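# Lift the crate with both hands and hold it

## Task

Grip the crate with both hands, raise the whole crate so every part of it is at least about three finger widths above the table, and keep it motionless in the air, touching nothing else, at the end. It counts as failed if any motor of either hand still shows moving in hand_stopped_by at that point, or if anything is pushed or dropped off the table.

## Robot and tools

Robot: a humanoid upper body on a stand just past the table's -x edge, facing roughly +x, with two 7-joint arms. left_arm is on the +y side and carries a left hand; right_arm is on the -y side and carries a right hand. Each hand has six motors: little, ring, middle, index, thumb_bend, thumb_turn.

Scene frame: the table top is z = 0, +z is up, +x runs across the table away from the robot, and the table's near edge sits at x = 0.18 m. Shoulders are about 0.28 m above the pelvis, 0.06 m forward of it, at y = +0.10 (left) and -0.10 (right). A hand point can be at most 0.62 m from its shoulder. The body may be somewhat turned or tilted, and printed positions grow less accurate at long reach.

Hand point frame: a point 0.05 m in front of the palm, where the index pad and thumb tip would meet in a pinch. Its +z runs along the straightened fingers (fingertips 0.06 to 0.07 m beyond it), +y points out of the palm, and on the right hand +x points across the palm toward the little finger; on the left hand +x points toward the thumb. A wrist bracket on the little-finger side sticks out 0.03 m past the point along +y and 0.11 m across the palm and can collide.

Row format (used by execute_actions and move): 28 numbers, each in [-1, 1], always for both arms. Order: left_arm dx, dy, dz, rx, ry, rz, then left_gripper little, ring, middle, index, thumb_bend, thumb_turn, force_limit, speed; then the same 14 for right_arm and right_gripper. An optional 14 extra numbers (0 to 1) scale each joint's stiffness, left arm's 7 then right arm's 7, and persist.

Arm numbers: dx..rz are an offset, not a pose, expressed in that hand point's own axes and measured from the hand point's measured pose at the start of the action (for the first action in a call, the last pose reported in a result). Every row in an action refers to that same start, not the prior row. Scale: 1.0 = 0.6 m or 180 degrees; rx, ry, rz form one rotation vector. Per control step the command is clipped to 70 mm and 16 degrees from the measured pose, so large offsets take more than one action; after an action the arm stops at its last clipped pose, so send the remainder next time.

Hand numbers are absolute targets, not offsets. For the four fingers and thumb_bend, +1 is straight/open and -1 fully curled/closed. thumb_turn +1 puts the thumb beside the palm, -1 in front of it opposite the fingers. A pinch is roughly index -0.22, thumb_bend -0.75, thumb_turn -0.57. force_limit maps -1..+1 to about 0..10 N at the fingertip (0..15 N for both thumb motors) and only stops closing motion. speed maps -1..+1 from nearly stopped to full (full travel in 0.6 s); close at -0.9 or slower for a gentle grip. A hand has no 'no change' value: to keep a hand as is, repeat its last eight numbers, or before any command send its hand_measured six plus hand_force_limit and hand_speed. A motor only starts when its target changes by 0.01 or more. With the thumb turned fully in front, the hand can wrap an object 0.035 to 0.08 m thick, lying across the palm on the wrist side of the point; turn the thumb before arriving.

Tools:
- execute_actions(actions): a list of actions, each a table of up to 15 rows, one row per 1/30 s step; a short table repeats its final row to fill 15 steps (0.5 s). An empty list just returns state and images.
- move(target, speed, blocking): target is one 28-number row, offsets from the pose in the latest result that shows one. Each hand point follows a straight path; all paths finish together, lasting 0.5 to 10 s. speed is m/s, 0.002 to 0.5 (default 0.25); turning is capped at twice that in rad/s. Paths ignore obstacles and the other arm, and the hand may lag, stray or overspeed near full stretch. Hand numbers are sent at the start. blocking=false returns after 0.5 s; then use wait or stop before new rows or moves.
- wait(seconds 0 to 10): lets time run with commands held; returns early if a move ends.
- stop(): brakes a running move; needs room to slow.
- zoom_image(camera, region [x0, y0, x1, y1], at most 504x504 px) on cam_head, cam_high (896x504), cam_left_wrist or cam_right_wrist (616x616 fisheye).
- show_instructions(): shows the reference pages (here a five-finger left hand diagram).
- finished_scene(scene): ends the scene after holding the last command; irreversible.

Results: each arm's end_effector_position (m) and end_effector_quat_wxyz in the scene frame; Hand target lines (where the controller is driving the hand); hand_measured, hand_stopped_by (moving, target, force, stalled, fault), hand_load_n (positive = pushed open), hand_force_limit, hand_speed, each six values in motor order. Loads near 0 mean the grip was lost. A move adds a 'move:' line with its ending (done, off_target, moving, held, fault), limits (paced = pose clipped; held = steps blocked, after which the arm may jump fast), and distances to target. 'pose unreachable' means the clearance check altered that arm's command.

Avoid: the arms or hands striking or pressing on each other; torque at a joint reaching its limit (21.7 N m for most joints, 4.35 N m for wrist pitch and yaw, held weight included), which halts that arm for 10 s; fast approaches or targets far past contact, which hit or press hard; knocking or dropping anything off the table; overheated motors (warning from 90 °C, arm drops at 120 °C). Before finishing, make sure no hand motor reads moving and the crate is stationary and lifted clear.

Each tool is called after "Emit:" as a command line: name --argument value for each argument, lists and objects as JSON in quotes; but a table of rows of numbers goes row by row, as --pt "numbers of a row", without its own name.

Reference images:

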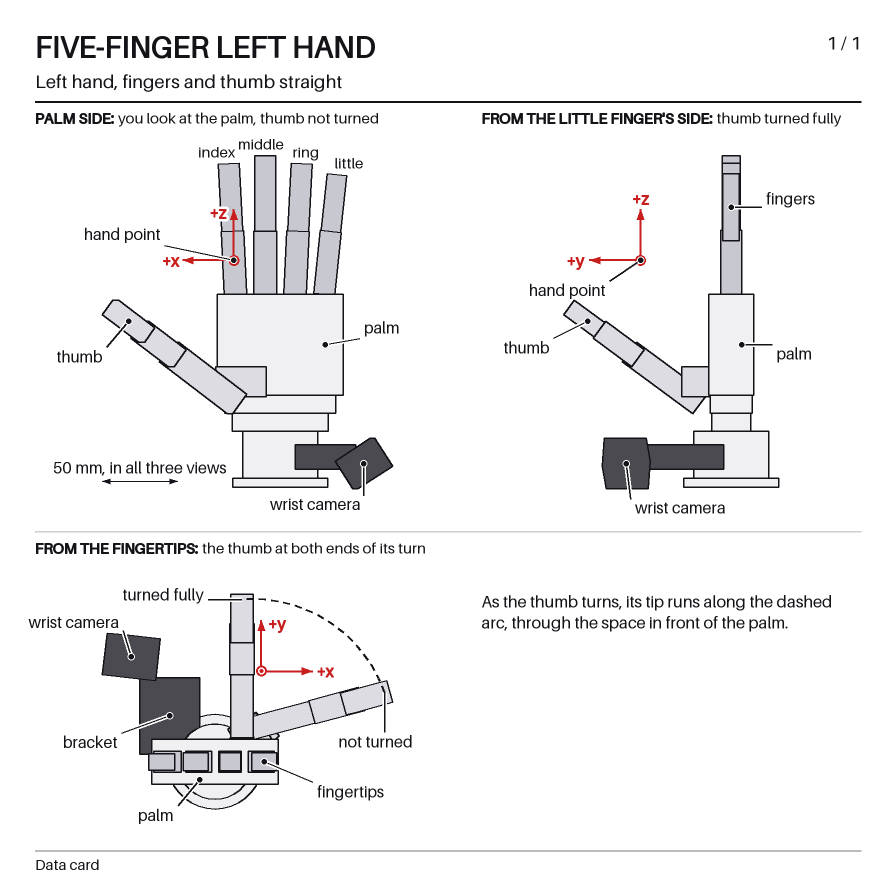

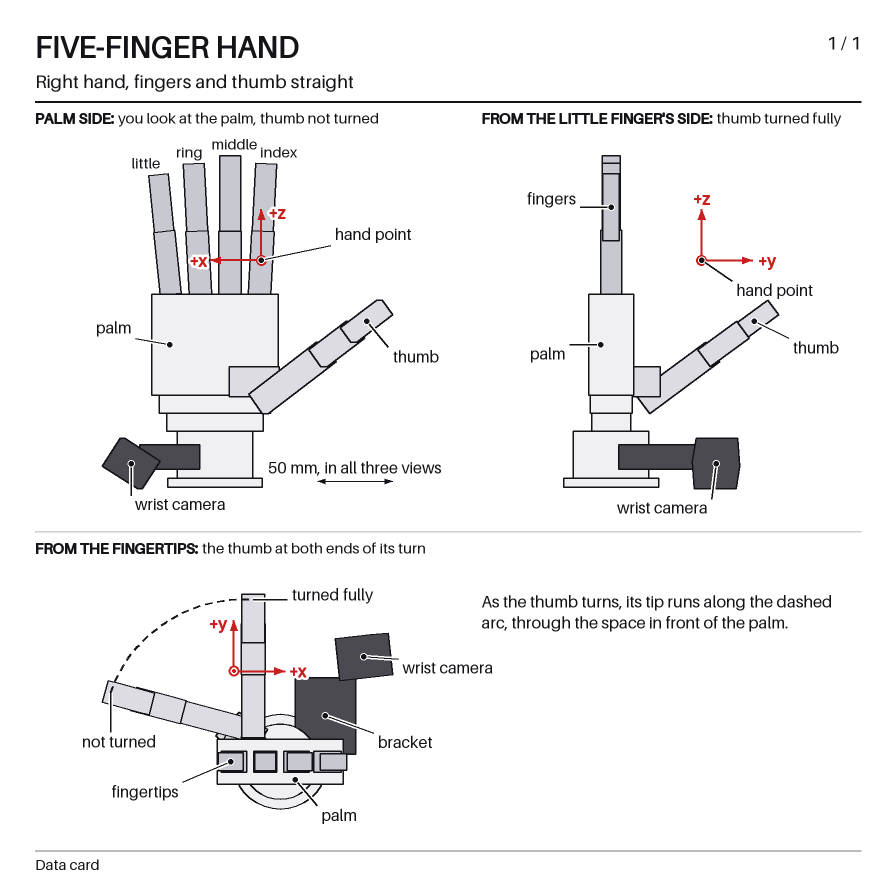

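## Session

I'll start by looking at the current state.

Emit:
execute_actions --actions '[]'

Scene clock: 0.00 s.
left_arm: end_effector_position=(+0.1921, +0.1276, +0.3715) hand_measured=(+1.000, +1.000, +1.000, +1.000, +1.000, +1.000) hand_load_n=(+0.0, +0.0, +0.0, +0.0, +0.0, +0.0) hand_stopped_by=(target, target, target, target, target, target) hand_force_limit=0.00 hand_speed=-0.80 end_effector_quat_wxyz=(+0.098, +0.149, -0.143, +0.973) | right_arm: end_effector_position=(+0.1775, -0.1068, +0.3840) hand_measured=(+1.000, +1.000, +1.000, +1.000, +1.000, +1.000) hand_load_n=(+0.0, +0.0, +0.0, +0.0, +0.0, +0.0) hand_stopped_by=(target, target, target, target, target, target) hand_force_limit=0.00 hand_speed=-0.80 end_effector_quat_wxyz=(+0.976, -0.203, +0.075, +0.038)
Joint positions: left_arm=[-0.012  0.514  0.169 -0.5   -0.684 -1.043 -0.393] | right_arm=[-0.066 -0.517 -0.345 -0.613  0.548 -0.977  0.346]
Joint velocities: left_arm=[-0.005  0.005  0.018 -0.003  0.     0.     0.   ] | right_arm=[-0.017  0.002  0.011 -0.009 -0.009  0.     0.   ]
Motor temperatures (°C, as the motors report them): left_arm=[46 54 46 48 39 38 32] | right_arm=[42 44 47 47 44 33 34]
Hand target (left_arm): +0.192, +0.128, +0.372; +0.098, +0.149, -0.143, +0.973
Hand target (right_arm): +0.177, -0.107, +0.384; +0.976, -0.203, +0.075, +0.038
Joint stiffness scale: left_arm=[1. 1. 1. 1. 1. 1. 1.] | right_arm=[1. 1. 1. 1. 1. 1. 1.]

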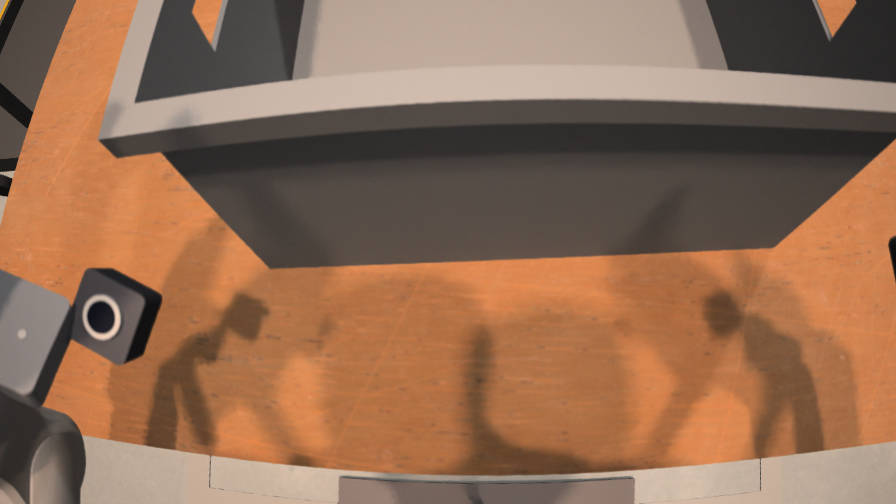

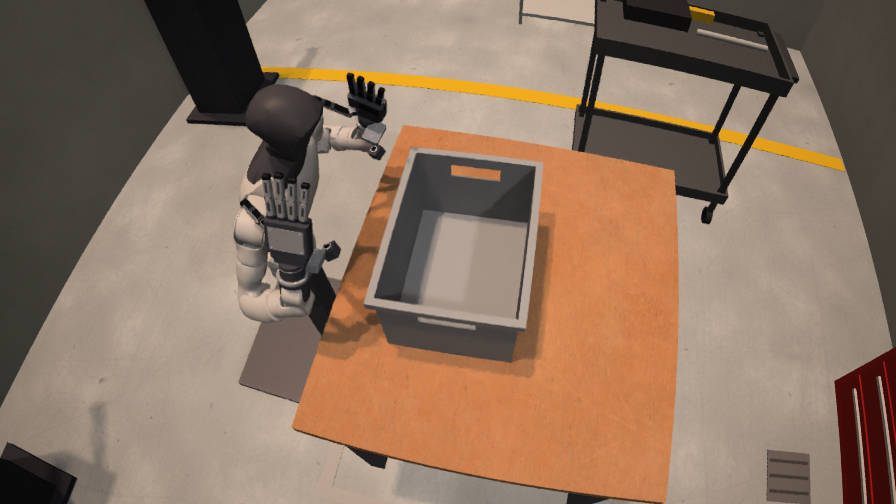

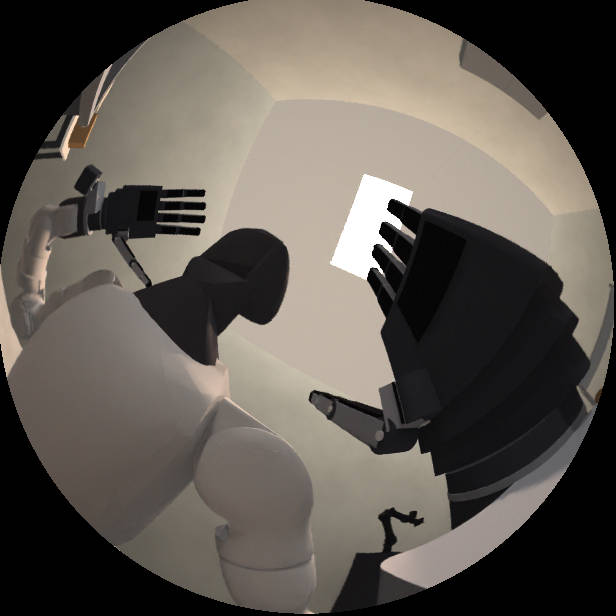

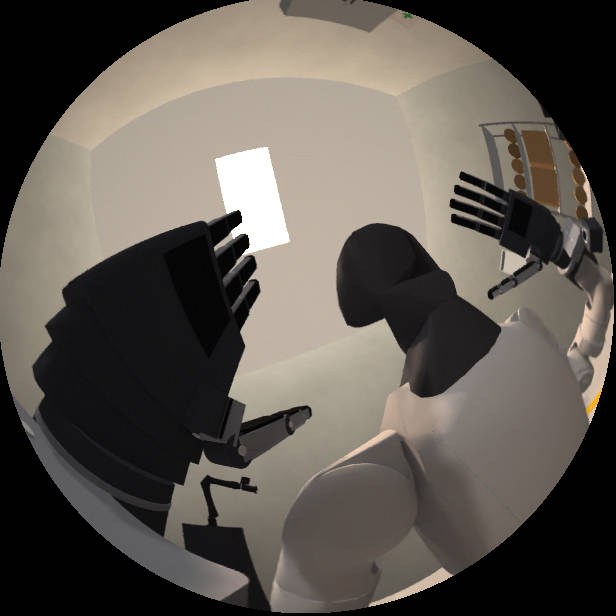

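Emit:
zoom_image --camera "cam_high" --region '[220, 50, 620, 450]'

Emit:
zoom_image --camera "cam_head" --region '[0, 0, 448, 504]'

Emit:
zoom_image --camera "cam_head" --region '[448, 0, 896, 504]'

Region (220, 50, 620, 450) of cam_high's 896x504 image, scaled by 1.260, with more detail than that image has.

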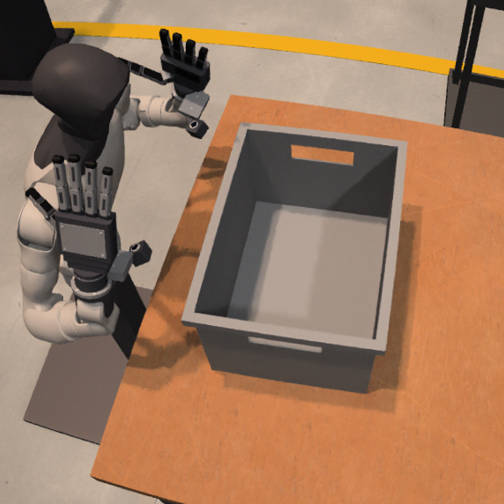

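Region (0, 0, 448, 504) of cam_head's 896x504 image, scaled by 1.000.

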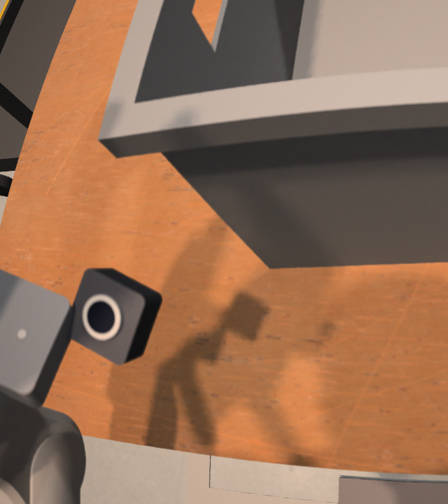

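Region (448, 0, 896, 504) of cam_head's 896x504 image, scaled by 1.000.

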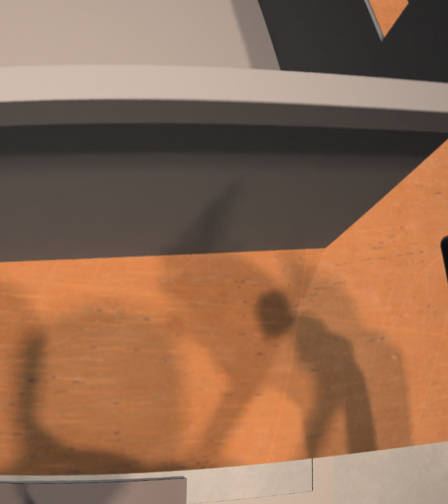

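Emit:
zoom_image --camera "cam_high" --region '[350, 130, 570, 380]'

Emit:
zoom_image --camera "cam_high" --region '[355, 285, 545, 375]'

Emit:
zoom_image --camera "cam_high" --region '[395, 135, 555, 225]'

Region (350, 130, 570, 380) of cam_high's 896x504 image, scaled by 2.016, with more detail than that image has; it fills the left 444 columns of this view, and the rest is white.

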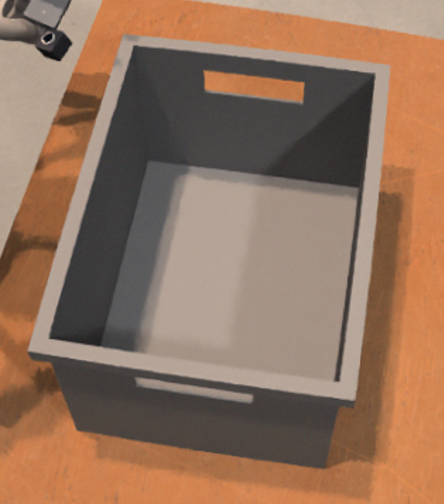

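Region (355, 285, 545, 375) of cam_high's 896x504 image, scaled by 2.653, with more detail than that image has; it fills the top 239 rows of this view, and the rest is white.

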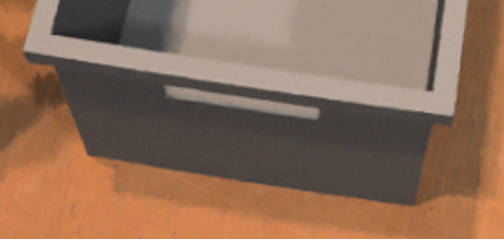

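Region (395, 135, 555, 225) of cam_high's 896x504 image, scaled by 3.150, with more detail than that image has; it fills the top 284 rows of this view, and the rest is white.

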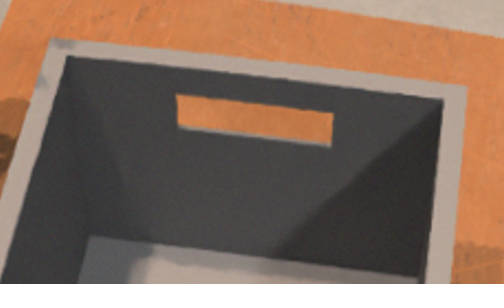

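Emit:
move --target '[-0.3545,-0.1772,-0.2645,0.0105,-0.3847,-0.0968,1,1,1,1,1,1,0,-0.8,0.3825,-0.1587,-0.3658,-0.0097,0.4082,0.1850,1,1,1,1,1,1,0,-0.8]' --speed 0.3

Scene clock: 122.80 s.
left_arm: end_effector_position=(+0.3764, +0.2562, +0.1918) hand_measured=(+1.000, +1.000, +1.000, +1.000, +1.000, +1.000) hand_load_n=(+0.0, +0.0, +0.0, +0.0, +0.0, +0.0) hand_stopped_by=(target, target, target, target, target, target) hand_force_limit=0.00 hand_speed=-0.80 end_effector_quat_wxyz=(+0.107, +0.694, -0.128, +0.700) | right_arm: end_effector_position=(+0.3821, -0.2687, +0.1888) hand_measured=(+1.000, +1.000, +1.000, +1.000, +1.000, +1.000) hand_load_n=(+0.0, +0.0, +0.0, +0.0, +0.0, +0.0) hand_stopped_by=(target, target, target, target, target, target) hand_force_limit=0.00 hand_speed=-0.80 end_effector_quat_wxyz=(+0.690, -0.168, +0.679, +0.187)
Joint positions: left_arm=[-0.001  1.103  0.07   0.29  -1.189 -0.397 -0.665] | right_arm=[-0.264 -1.109 -0.012  0.728  1.266 -0.354  1.108]
Joint velocities: left_arm=[ 0.003  0.     0.     0.006 -0.002  0.002 -0.002] | right_arm=[-0.005  0.003  0.034  0.023 -0.003  0.     0.014]
Motor temperatures (°C, as the motors report them): left_arm=[46 58 47 50 39 39 32] | right_arm=[42 48 48 49 44 34 35]
Hand target (left_arm): +0.377, +0.256, +0.191; +0.108, +0.695, -0.128, +0.699
Hand target (right_arm): +0.382, -0.268, +0.187; +0.688, -0.168, +0.680, +0.189
Off the commanded pose (left_arm): 0.013 m, 3 deg.
Off the commanded pose (right_arm): 0.006 m, 2 deg.
Joint stiffness scale: left_arm=[1. 1. 1. 1. 1. 1. 1.] | right_arm=[1. 1. 1. 1. 1. 1. 1.]
move: off_target (left_arm, right_arm)

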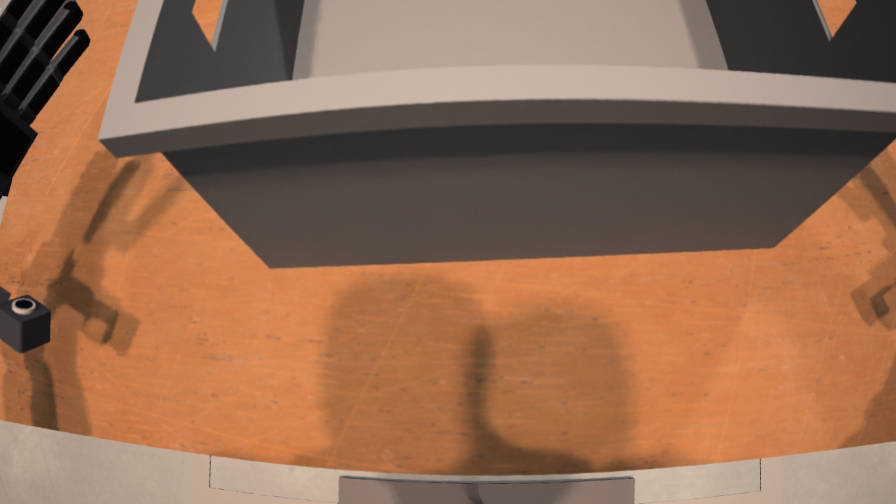

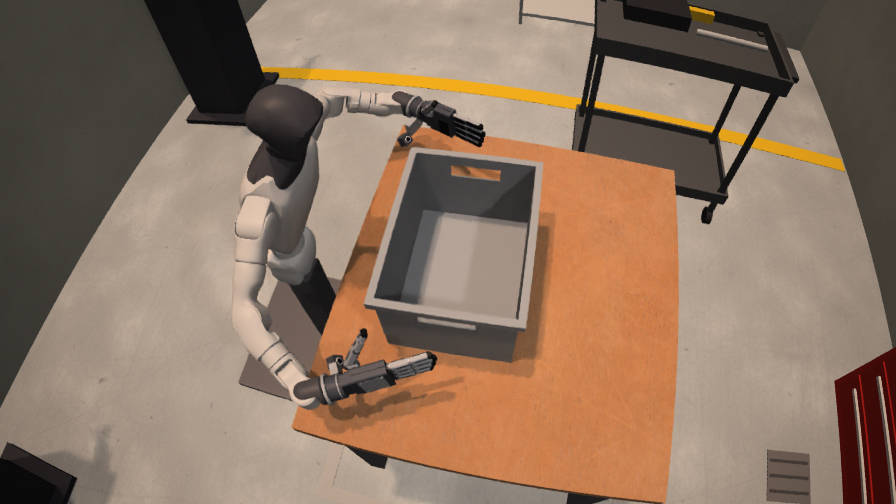

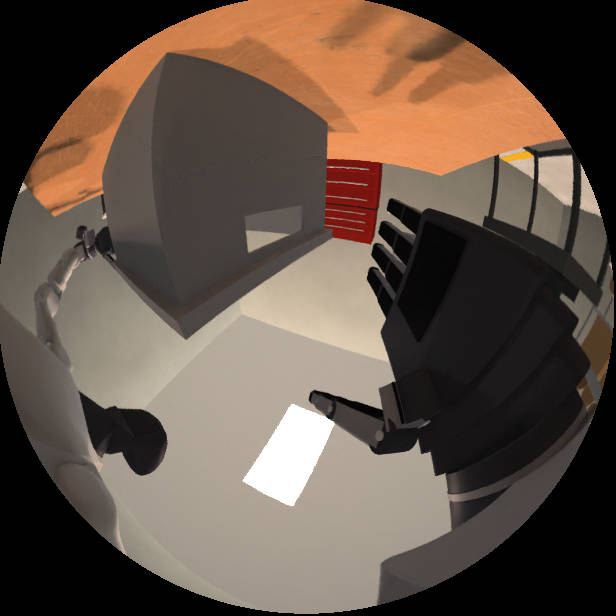

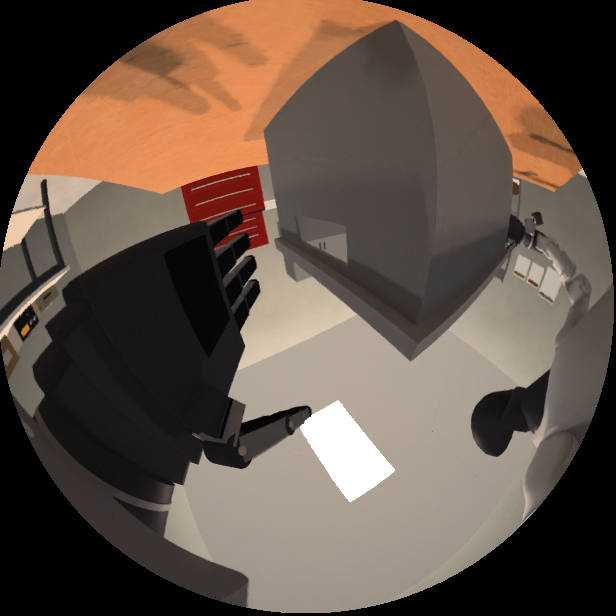

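Emit:
zoom_image --camera "cam_high" --region '[290, 290, 490, 420]'

Emit:
zoom_image --camera "cam_high" --region '[370, 80, 550, 200]'

Emit:
zoom_image --camera "cam_right_wrist" --region '[190, 150, 470, 430]'

Emit:
zoom_image --camera "cam_left_wrist" --region '[140, 150, 420, 430]'

Region (290, 290, 490, 420) of cam_high's 896x504 image, scaled by 2.520, with more detail than that image has; it fills the top 328 rows of this view, and the rest is white.

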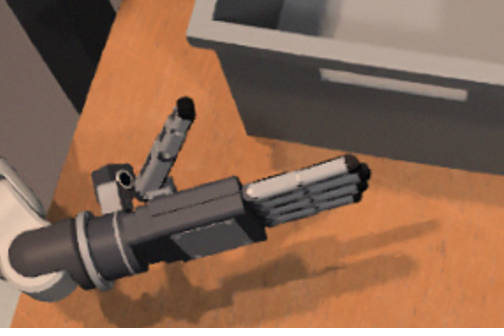

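Region (370, 80, 550, 200) of cam_high's 896x504 image, scaled by 2.800, with more detail than that image has.

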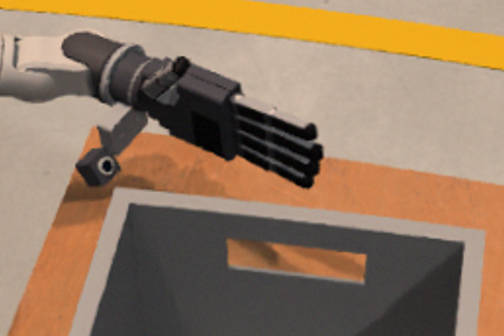

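Region (190, 150, 470, 430) of cam_right_wrist's 616x616 image, scaled by 1.800, with more detail than that image has.

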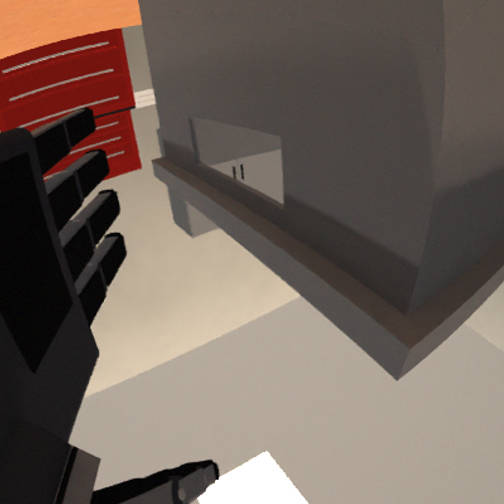

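Region (140, 150, 420, 430) of cam_left_wrist's 616x616 image, scaled by 1.800, with more detail than that image has.

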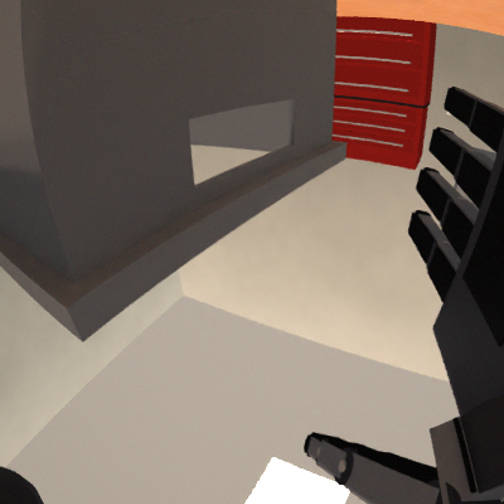

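Emit:
move --target '[-0.069,0.0472,0.1084,-0.016,-0.001,-0.010,1,1,1,0.2,1,1,0,0,0.0637,-0.008,0.097,0.006,0.0068,-0.0071,1,1,1,0.2,1,1,0,0]' --speed 0.12

Scene clock: 236.60 s.
left_arm: end_effector_position=(+0.4292, +0.2029, +0.1489) hand_measured=(+1.000, +1.000, +1.000, +0.200, +1.000, +1.000) hand_load_n=(+0.0, +0.0, +0.0, +0.0, +0.0, +0.0) hand_stopped_by=(target, target, target, target, target, target) hand_force_limit=0.00 hand_speed=0.00 end_effector_quat_wxyz=(+0.140, +0.696, -0.140, +0.690) | right_arm: end_effector_position=(+0.4358, -0.2474, +0.1550) hand_measured=(+1.000, +1.000, +1.000, +0.200, +1.000, +1.000) hand_load_n=(+0.0, +0.0, +0.0, +0.0, +0.0, +0.0) hand_stopped_by=(target, target, target, target, target, target) hand_force_limit=0.00 hand_speed=0.00 end_effector_quat_wxyz=(+0.688, -0.162, +0.686, +0.171)
Joint positions: left_arm=[-0.415  0.891 -0.188  0.535 -0.991 -0.386 -0.631] | right_arm=[-0.708 -0.915  0.156  1.184  1.075 -0.457  1.154]
Joint velocities: left_arm=[-0.011  0.006  0.005 -0.005  0.    -0.002  0.   ] | right_arm=[-0.055  0.035  0.     0.08  -0.006 -0.023  0.055]
Motor temperatures (°C, as the motors report them): left_arm=[48 68 51 48 39 43 32] | right_arm=[46 65 51 48 44 37 34]
Hand target (left_arm): +0.429, +0.202, +0.149; +0.139, +0.696, -0.143, +0.690
Hand target (right_arm): +0.436, -0.246, +0.154; +0.687, -0.165, +0.687, +0.172
Off the commanded pose (left_arm): 0.006 m, 1 deg.
Off the commanded pose (right_arm): 0.005 m, 1 deg.
Joint stiffness scale: left_arm=[1. 1. 1. 1. 1. 1. 1.] | right_arm=[1. 1. 1. 1. 1. 1. 1.]
move: off_target (left_arm, right_arm)

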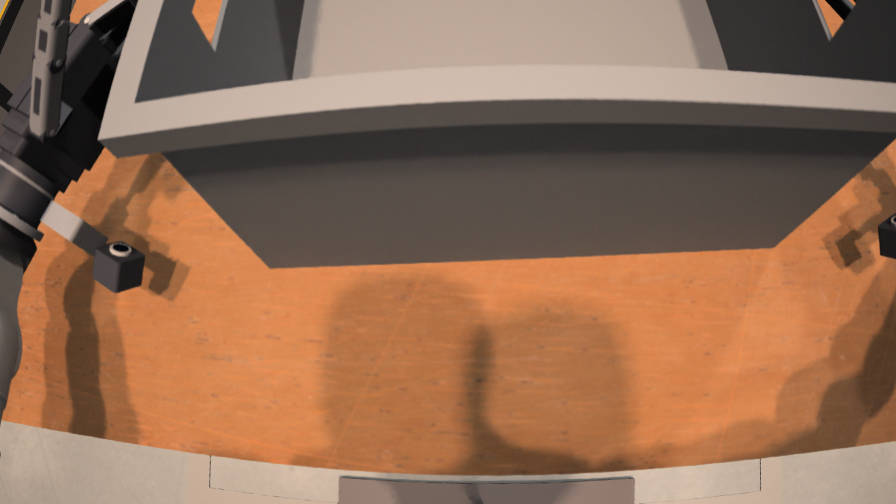

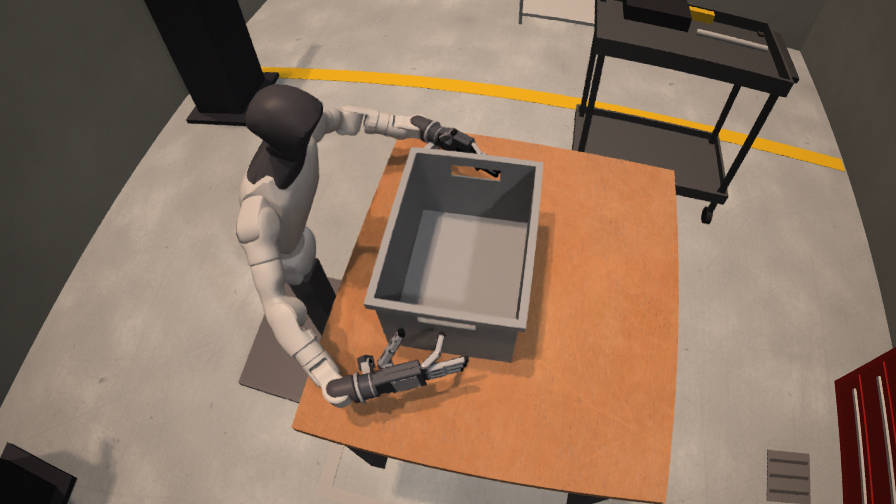

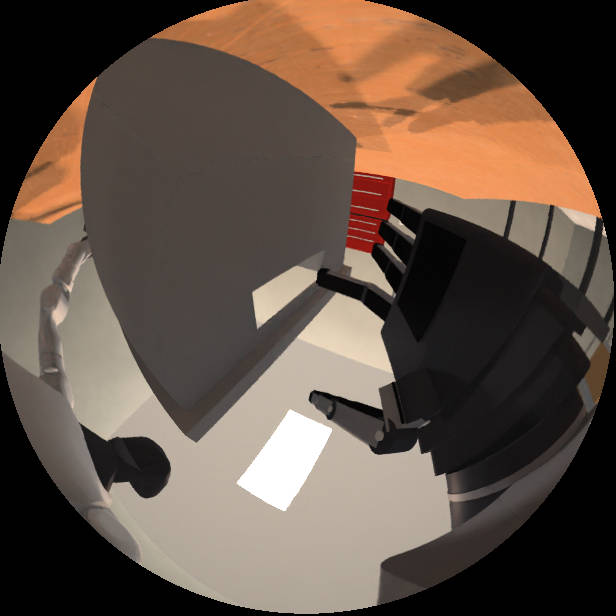

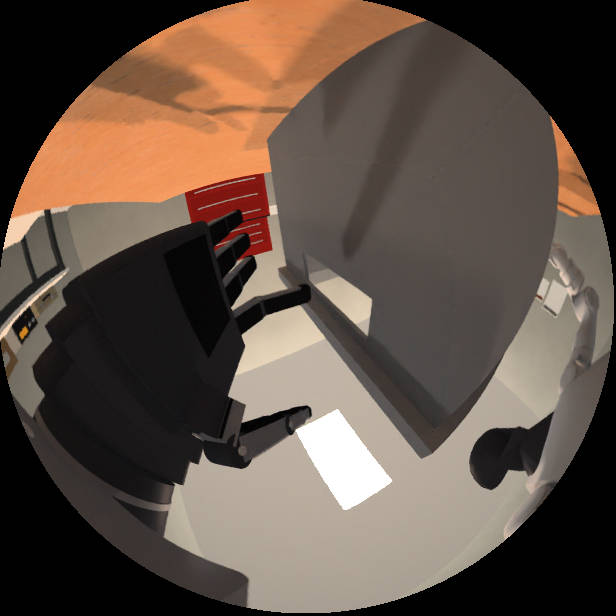

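Emit:
zoom_image --camera "cam_left_wrist" --region '[220, 200, 420, 400]'

Emit:
zoom_image --camera "cam_right_wrist" --region '[210, 200, 410, 400]'

Emit:
zoom_image --camera "cam_high" --region '[350, 290, 530, 410]'

Region (220, 200, 420, 400) of cam_left_wrist's 616x616 image, scaled by 2.520, with more detail than that image has.

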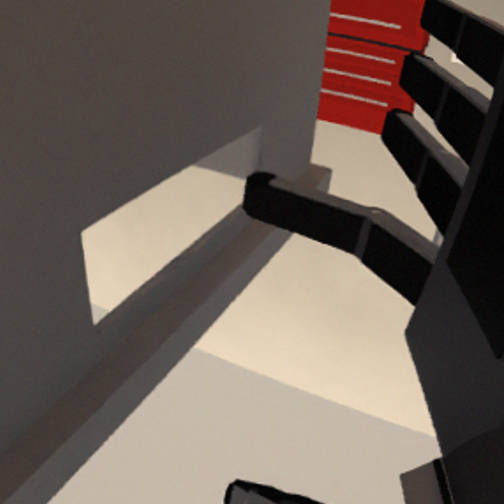

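Region (210, 200, 410, 400) of cam_right_wrist's 616x616 image, scaled by 2.520, with more detail than that image has.

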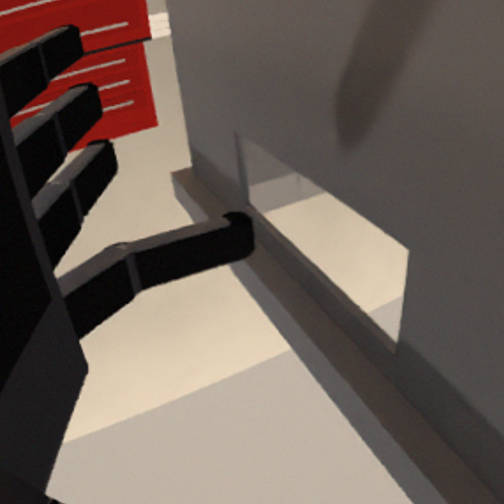

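Region (350, 290, 530, 410) of cam_high's 896x504 image, scaled by 2.800, with more detail than that image has.

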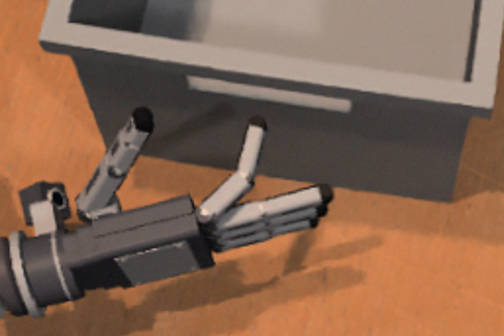

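Emit:
move --target '[0.0117,0.0598,0.0294,0,0,0,1,1,1,0.2,1,1,0,0,0.0,0.0609,0.027,0,0,0,1,1,1,0.2,1,1,0,0]' --speed 0.05

Scene clock: 256.53 s.
left_arm: end_effector_position=(+0.4307, +0.1634, +0.1551) hand_measured=(+1.000, +1.000, +1.000, +0.200, +1.000, +1.000) hand_load_n=(+0.0, +0.0, +0.0, +0.0, +0.0, +0.0) hand_stopped_by=(target, target, target, target, target, target) hand_force_limit=0.00 hand_speed=0.00 end_effector_quat_wxyz=(+0.140, +0.696, -0.138, +0.690) | right_arm: end_effector_position=(+0.4356, -0.2072, +0.1551) hand_measured=(+1.000, +1.000, +1.000, +0.200, +1.000, +1.000) hand_load_n=(+0.0, +0.0, +0.0, +0.0, +0.0, +0.0) hand_stopped_by=(target, target, target, target, target, target) hand_force_limit=0.00 hand_speed=0.00 end_effector_quat_wxyz=(+0.690, -0.168, +0.684, +0.167)
Joint positions: left_arm=[-0.361  0.895 -0.24   0.273 -0.938 -0.325 -0.392] | right_arm=[-0.471 -0.95   0.191  0.675  1.061 -0.408  0.791]
Joint velocities: left_arm=[-0.003  0.02   0.009  0.005  0.008  0.     0.003] | right_arm=[-0.003 -0.018  0.002  0.    -0.009  0.    -0.008]
Motor temperatures (°C, as the motors report them): left_arm=[51 69 50 49 39 44 32] | right_arm=[50 63 50 49 44 38 34]
Hand target (left_arm): +0.430, +0.163, +0.153; +0.138, +0.698, -0.141, +0.688
Hand target (right_arm): +0.435, -0.207, +0.154; +0.687, -0.169, +0.687, +0.166
Off the commanded pose (left_arm): 0.001 m, 0 deg.
Off the commanded pose (right_arm): 0.002 m, 1 deg.
Joint stiffness scale: left_arm=[1. 1. 1. 1. 1. 1. 1.] | right_arm=[1. 1. 1. 1. 1. 1. 1.]
move: done

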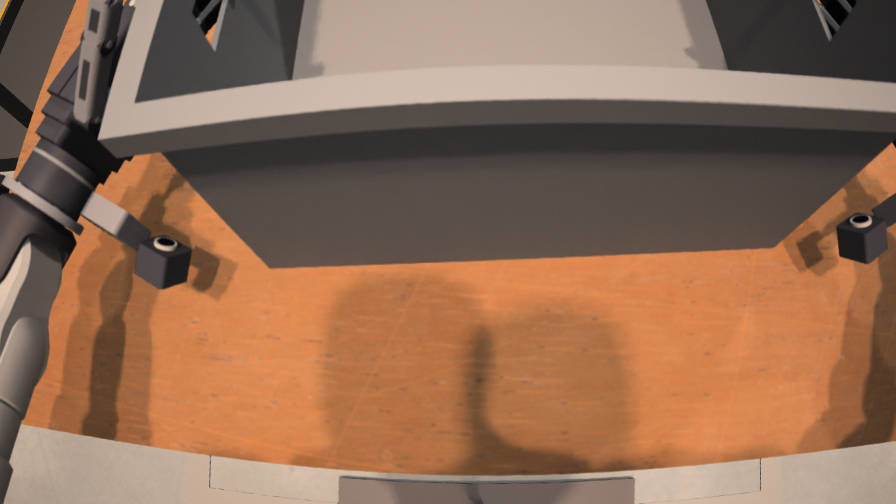

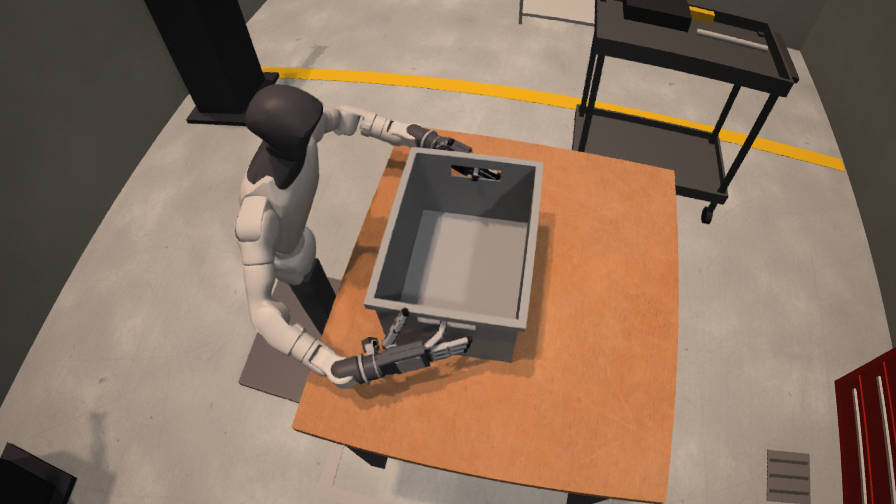

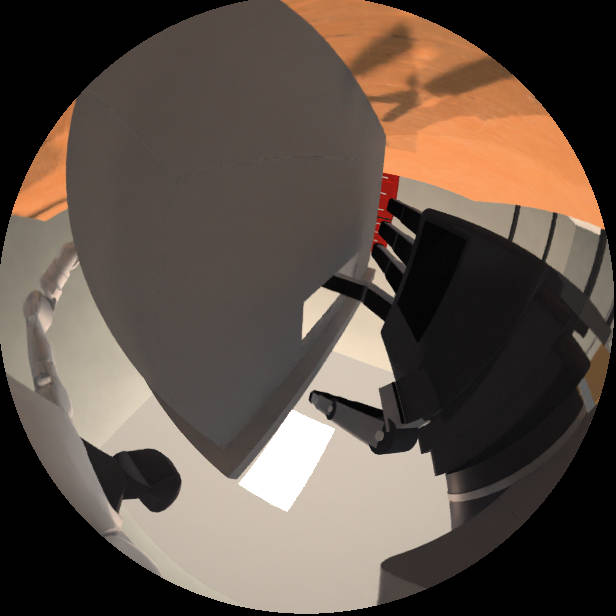

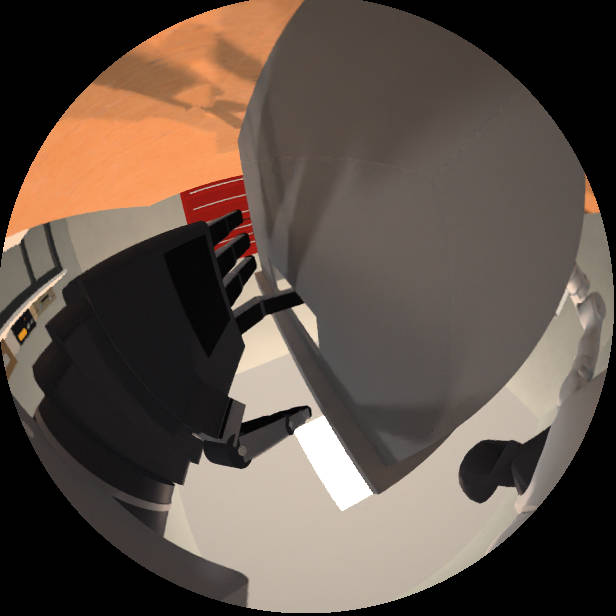

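Both index fingers are entering the slots. Checking the remaining gap.

Emit:
zoom_image --camera "cam_high" --region '[350, 290, 530, 400]'

Emit:
zoom_image --camera "cam_high" --region '[400, 110, 550, 200]'

Emit:
zoom_image --camera "cam_left_wrist" --region '[270, 170, 430, 430]'

Emit:
zoom_image --camera "cam_right_wrist" --region '[200, 170, 360, 430]'

Region (350, 290, 530, 400) of cam_high's 896x504 image, scaled by 2.800, with more detail than that image has.

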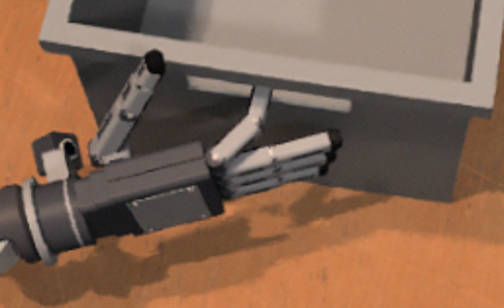

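Region (400, 110, 550, 200) of cam_high's 896x504 image, scaled by 3.360, with more detail than that image has; it fills the top 302 rows of this view, and the rest is white.

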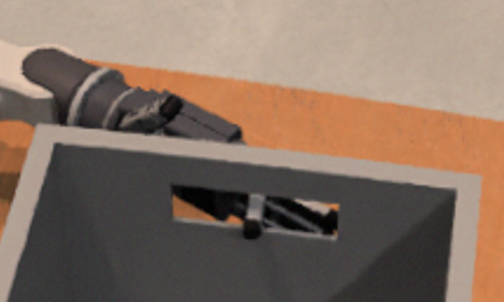

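Region (270, 170, 430, 430) of cam_left_wrist's 616x616 image, scaled by 1.938, with more detail than that image has; it fills the left 310 columns of this view, and the rest is white.

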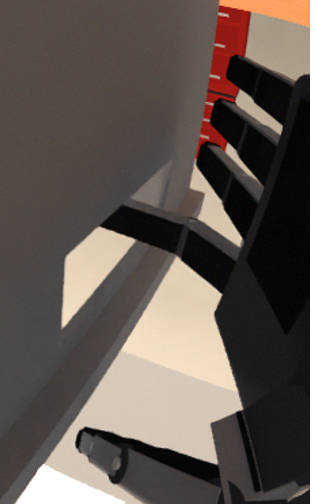

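Region (200, 170, 360, 430) of cam_right_wrist's 616x616 image, scaled by 1.938, with more detail than that image has; it fills the left 310 columns of this view, and the rest is white.

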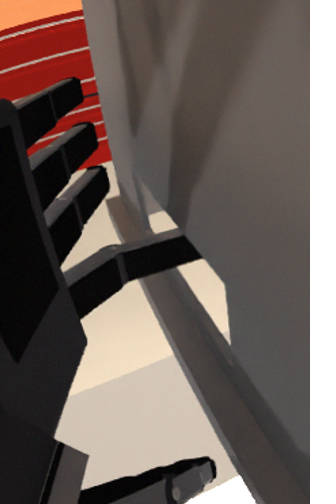

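Emit:
move --target '[0.010,0.021,0.0103,0,0,0,1,1,1,0.2,1,1,0,0,-0.010,0.0213,0.0095,0,0,0,1,1,1,0.2,1,1,0,0]' --speed 0.03

Scene clock: 269.83 s.
left_arm: end_effector_position=(+0.4315, +0.1498, +0.1622) hand_measured=(+1.000, +1.000, +1.000, +0.200, +1.000, +1.000) hand_load_n=(+0.0, +0.0, +0.0, +0.0, +0.0, +0.0) hand_stopped_by=(target, target, target, target, target, target) hand_force_limit=0.00 hand_speed=0.00 end_effector_quat_wxyz=(+0.141, +0.695, -0.136, +0.692) | right_arm: end_effector_position=(+0.4356, -0.1937, +0.1628) hand_measured=(+1.000, +1.000, +1.000, +0.200, +1.000, +1.000) hand_load_n=(+0.0, +0.0, +0.0, +0.0, +0.0, +0.0) hand_stopped_by=(target, target, target, target, target, target) hand_force_limit=0.00 hand_speed=0.00 end_effector_quat_wxyz=(+0.693, -0.167, +0.682, +0.166)
Joint positions: left_arm=[-0.355  0.903 -0.253  0.178 -0.927 -0.288 -0.309] | right_arm=[-0.422 -0.975  0.199  0.529  1.059 -0.384  0.681]
Joint velocities: left_arm=[-0.003 -0.006  0.003  0.002 -0.002  0.001  0.004] | right_arm=[ 0.012 -0.012  0.006 -0.009 -0.017  0.    -0.006]
Motor temperatures (°C, as the motors report them): left_arm=[51 68 50 49 39 44 32] | right_arm=[50 63 50 49 44 38 34]
Hand target (left_arm): +0.431, +0.149, +0.160; +0.139, +0.697, -0.139, +0.690
Hand target (right_arm): +0.435, -0.193, +0.161; +0.690, -0.169, +0.684, +0.165
Off the commanded pose (left_arm): 0.001 m, 0 deg.
Off the commanded pose (right_arm): 0.002 m, 0 deg.
Joint stiffness scale: left_arm=[1. 1. 1. 1. 1. 1. 1.] | right_arm=[1. 1. 1. 1. 1. 1. 1.]
move: done

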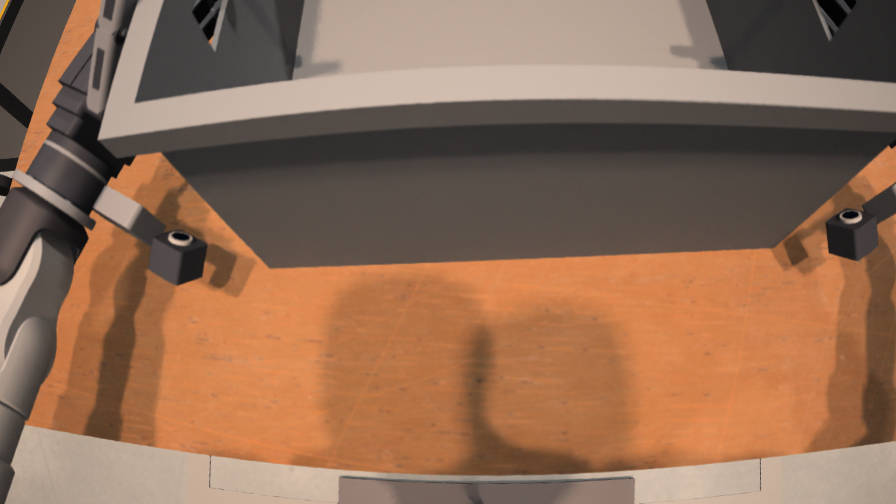

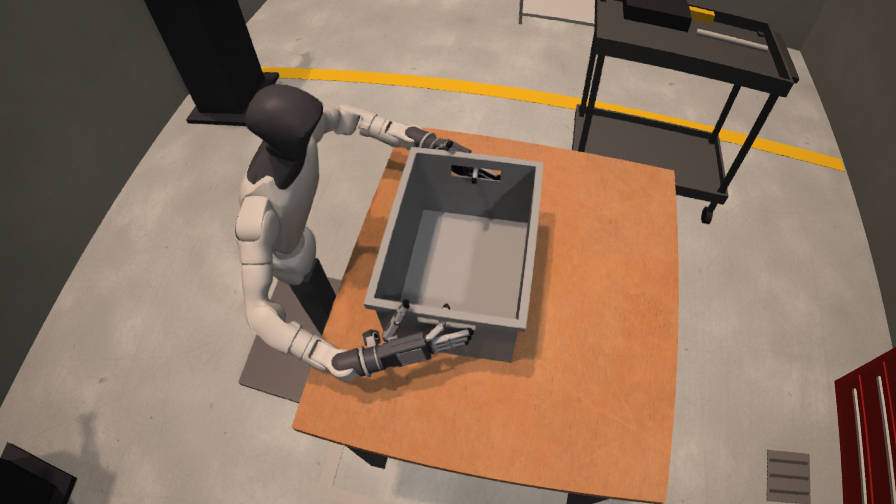

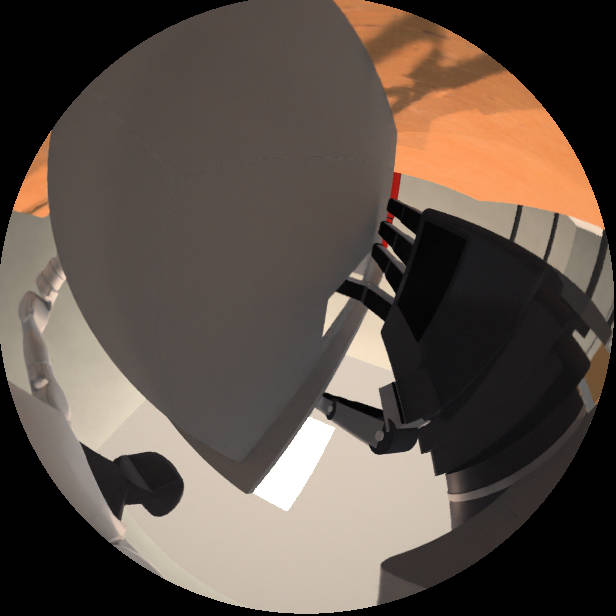

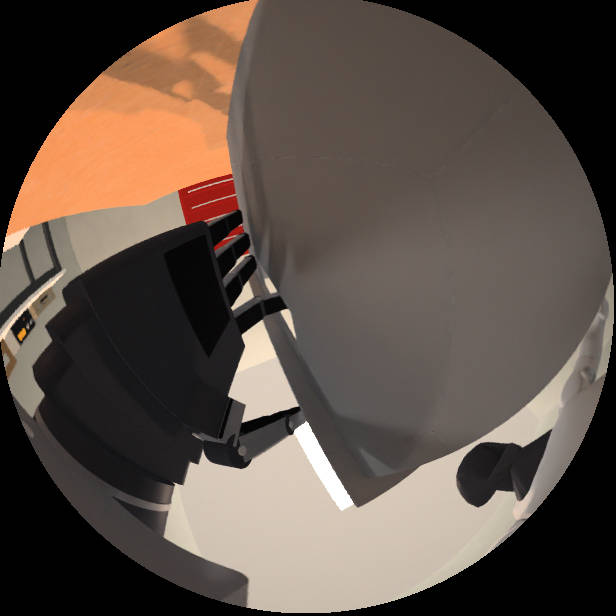

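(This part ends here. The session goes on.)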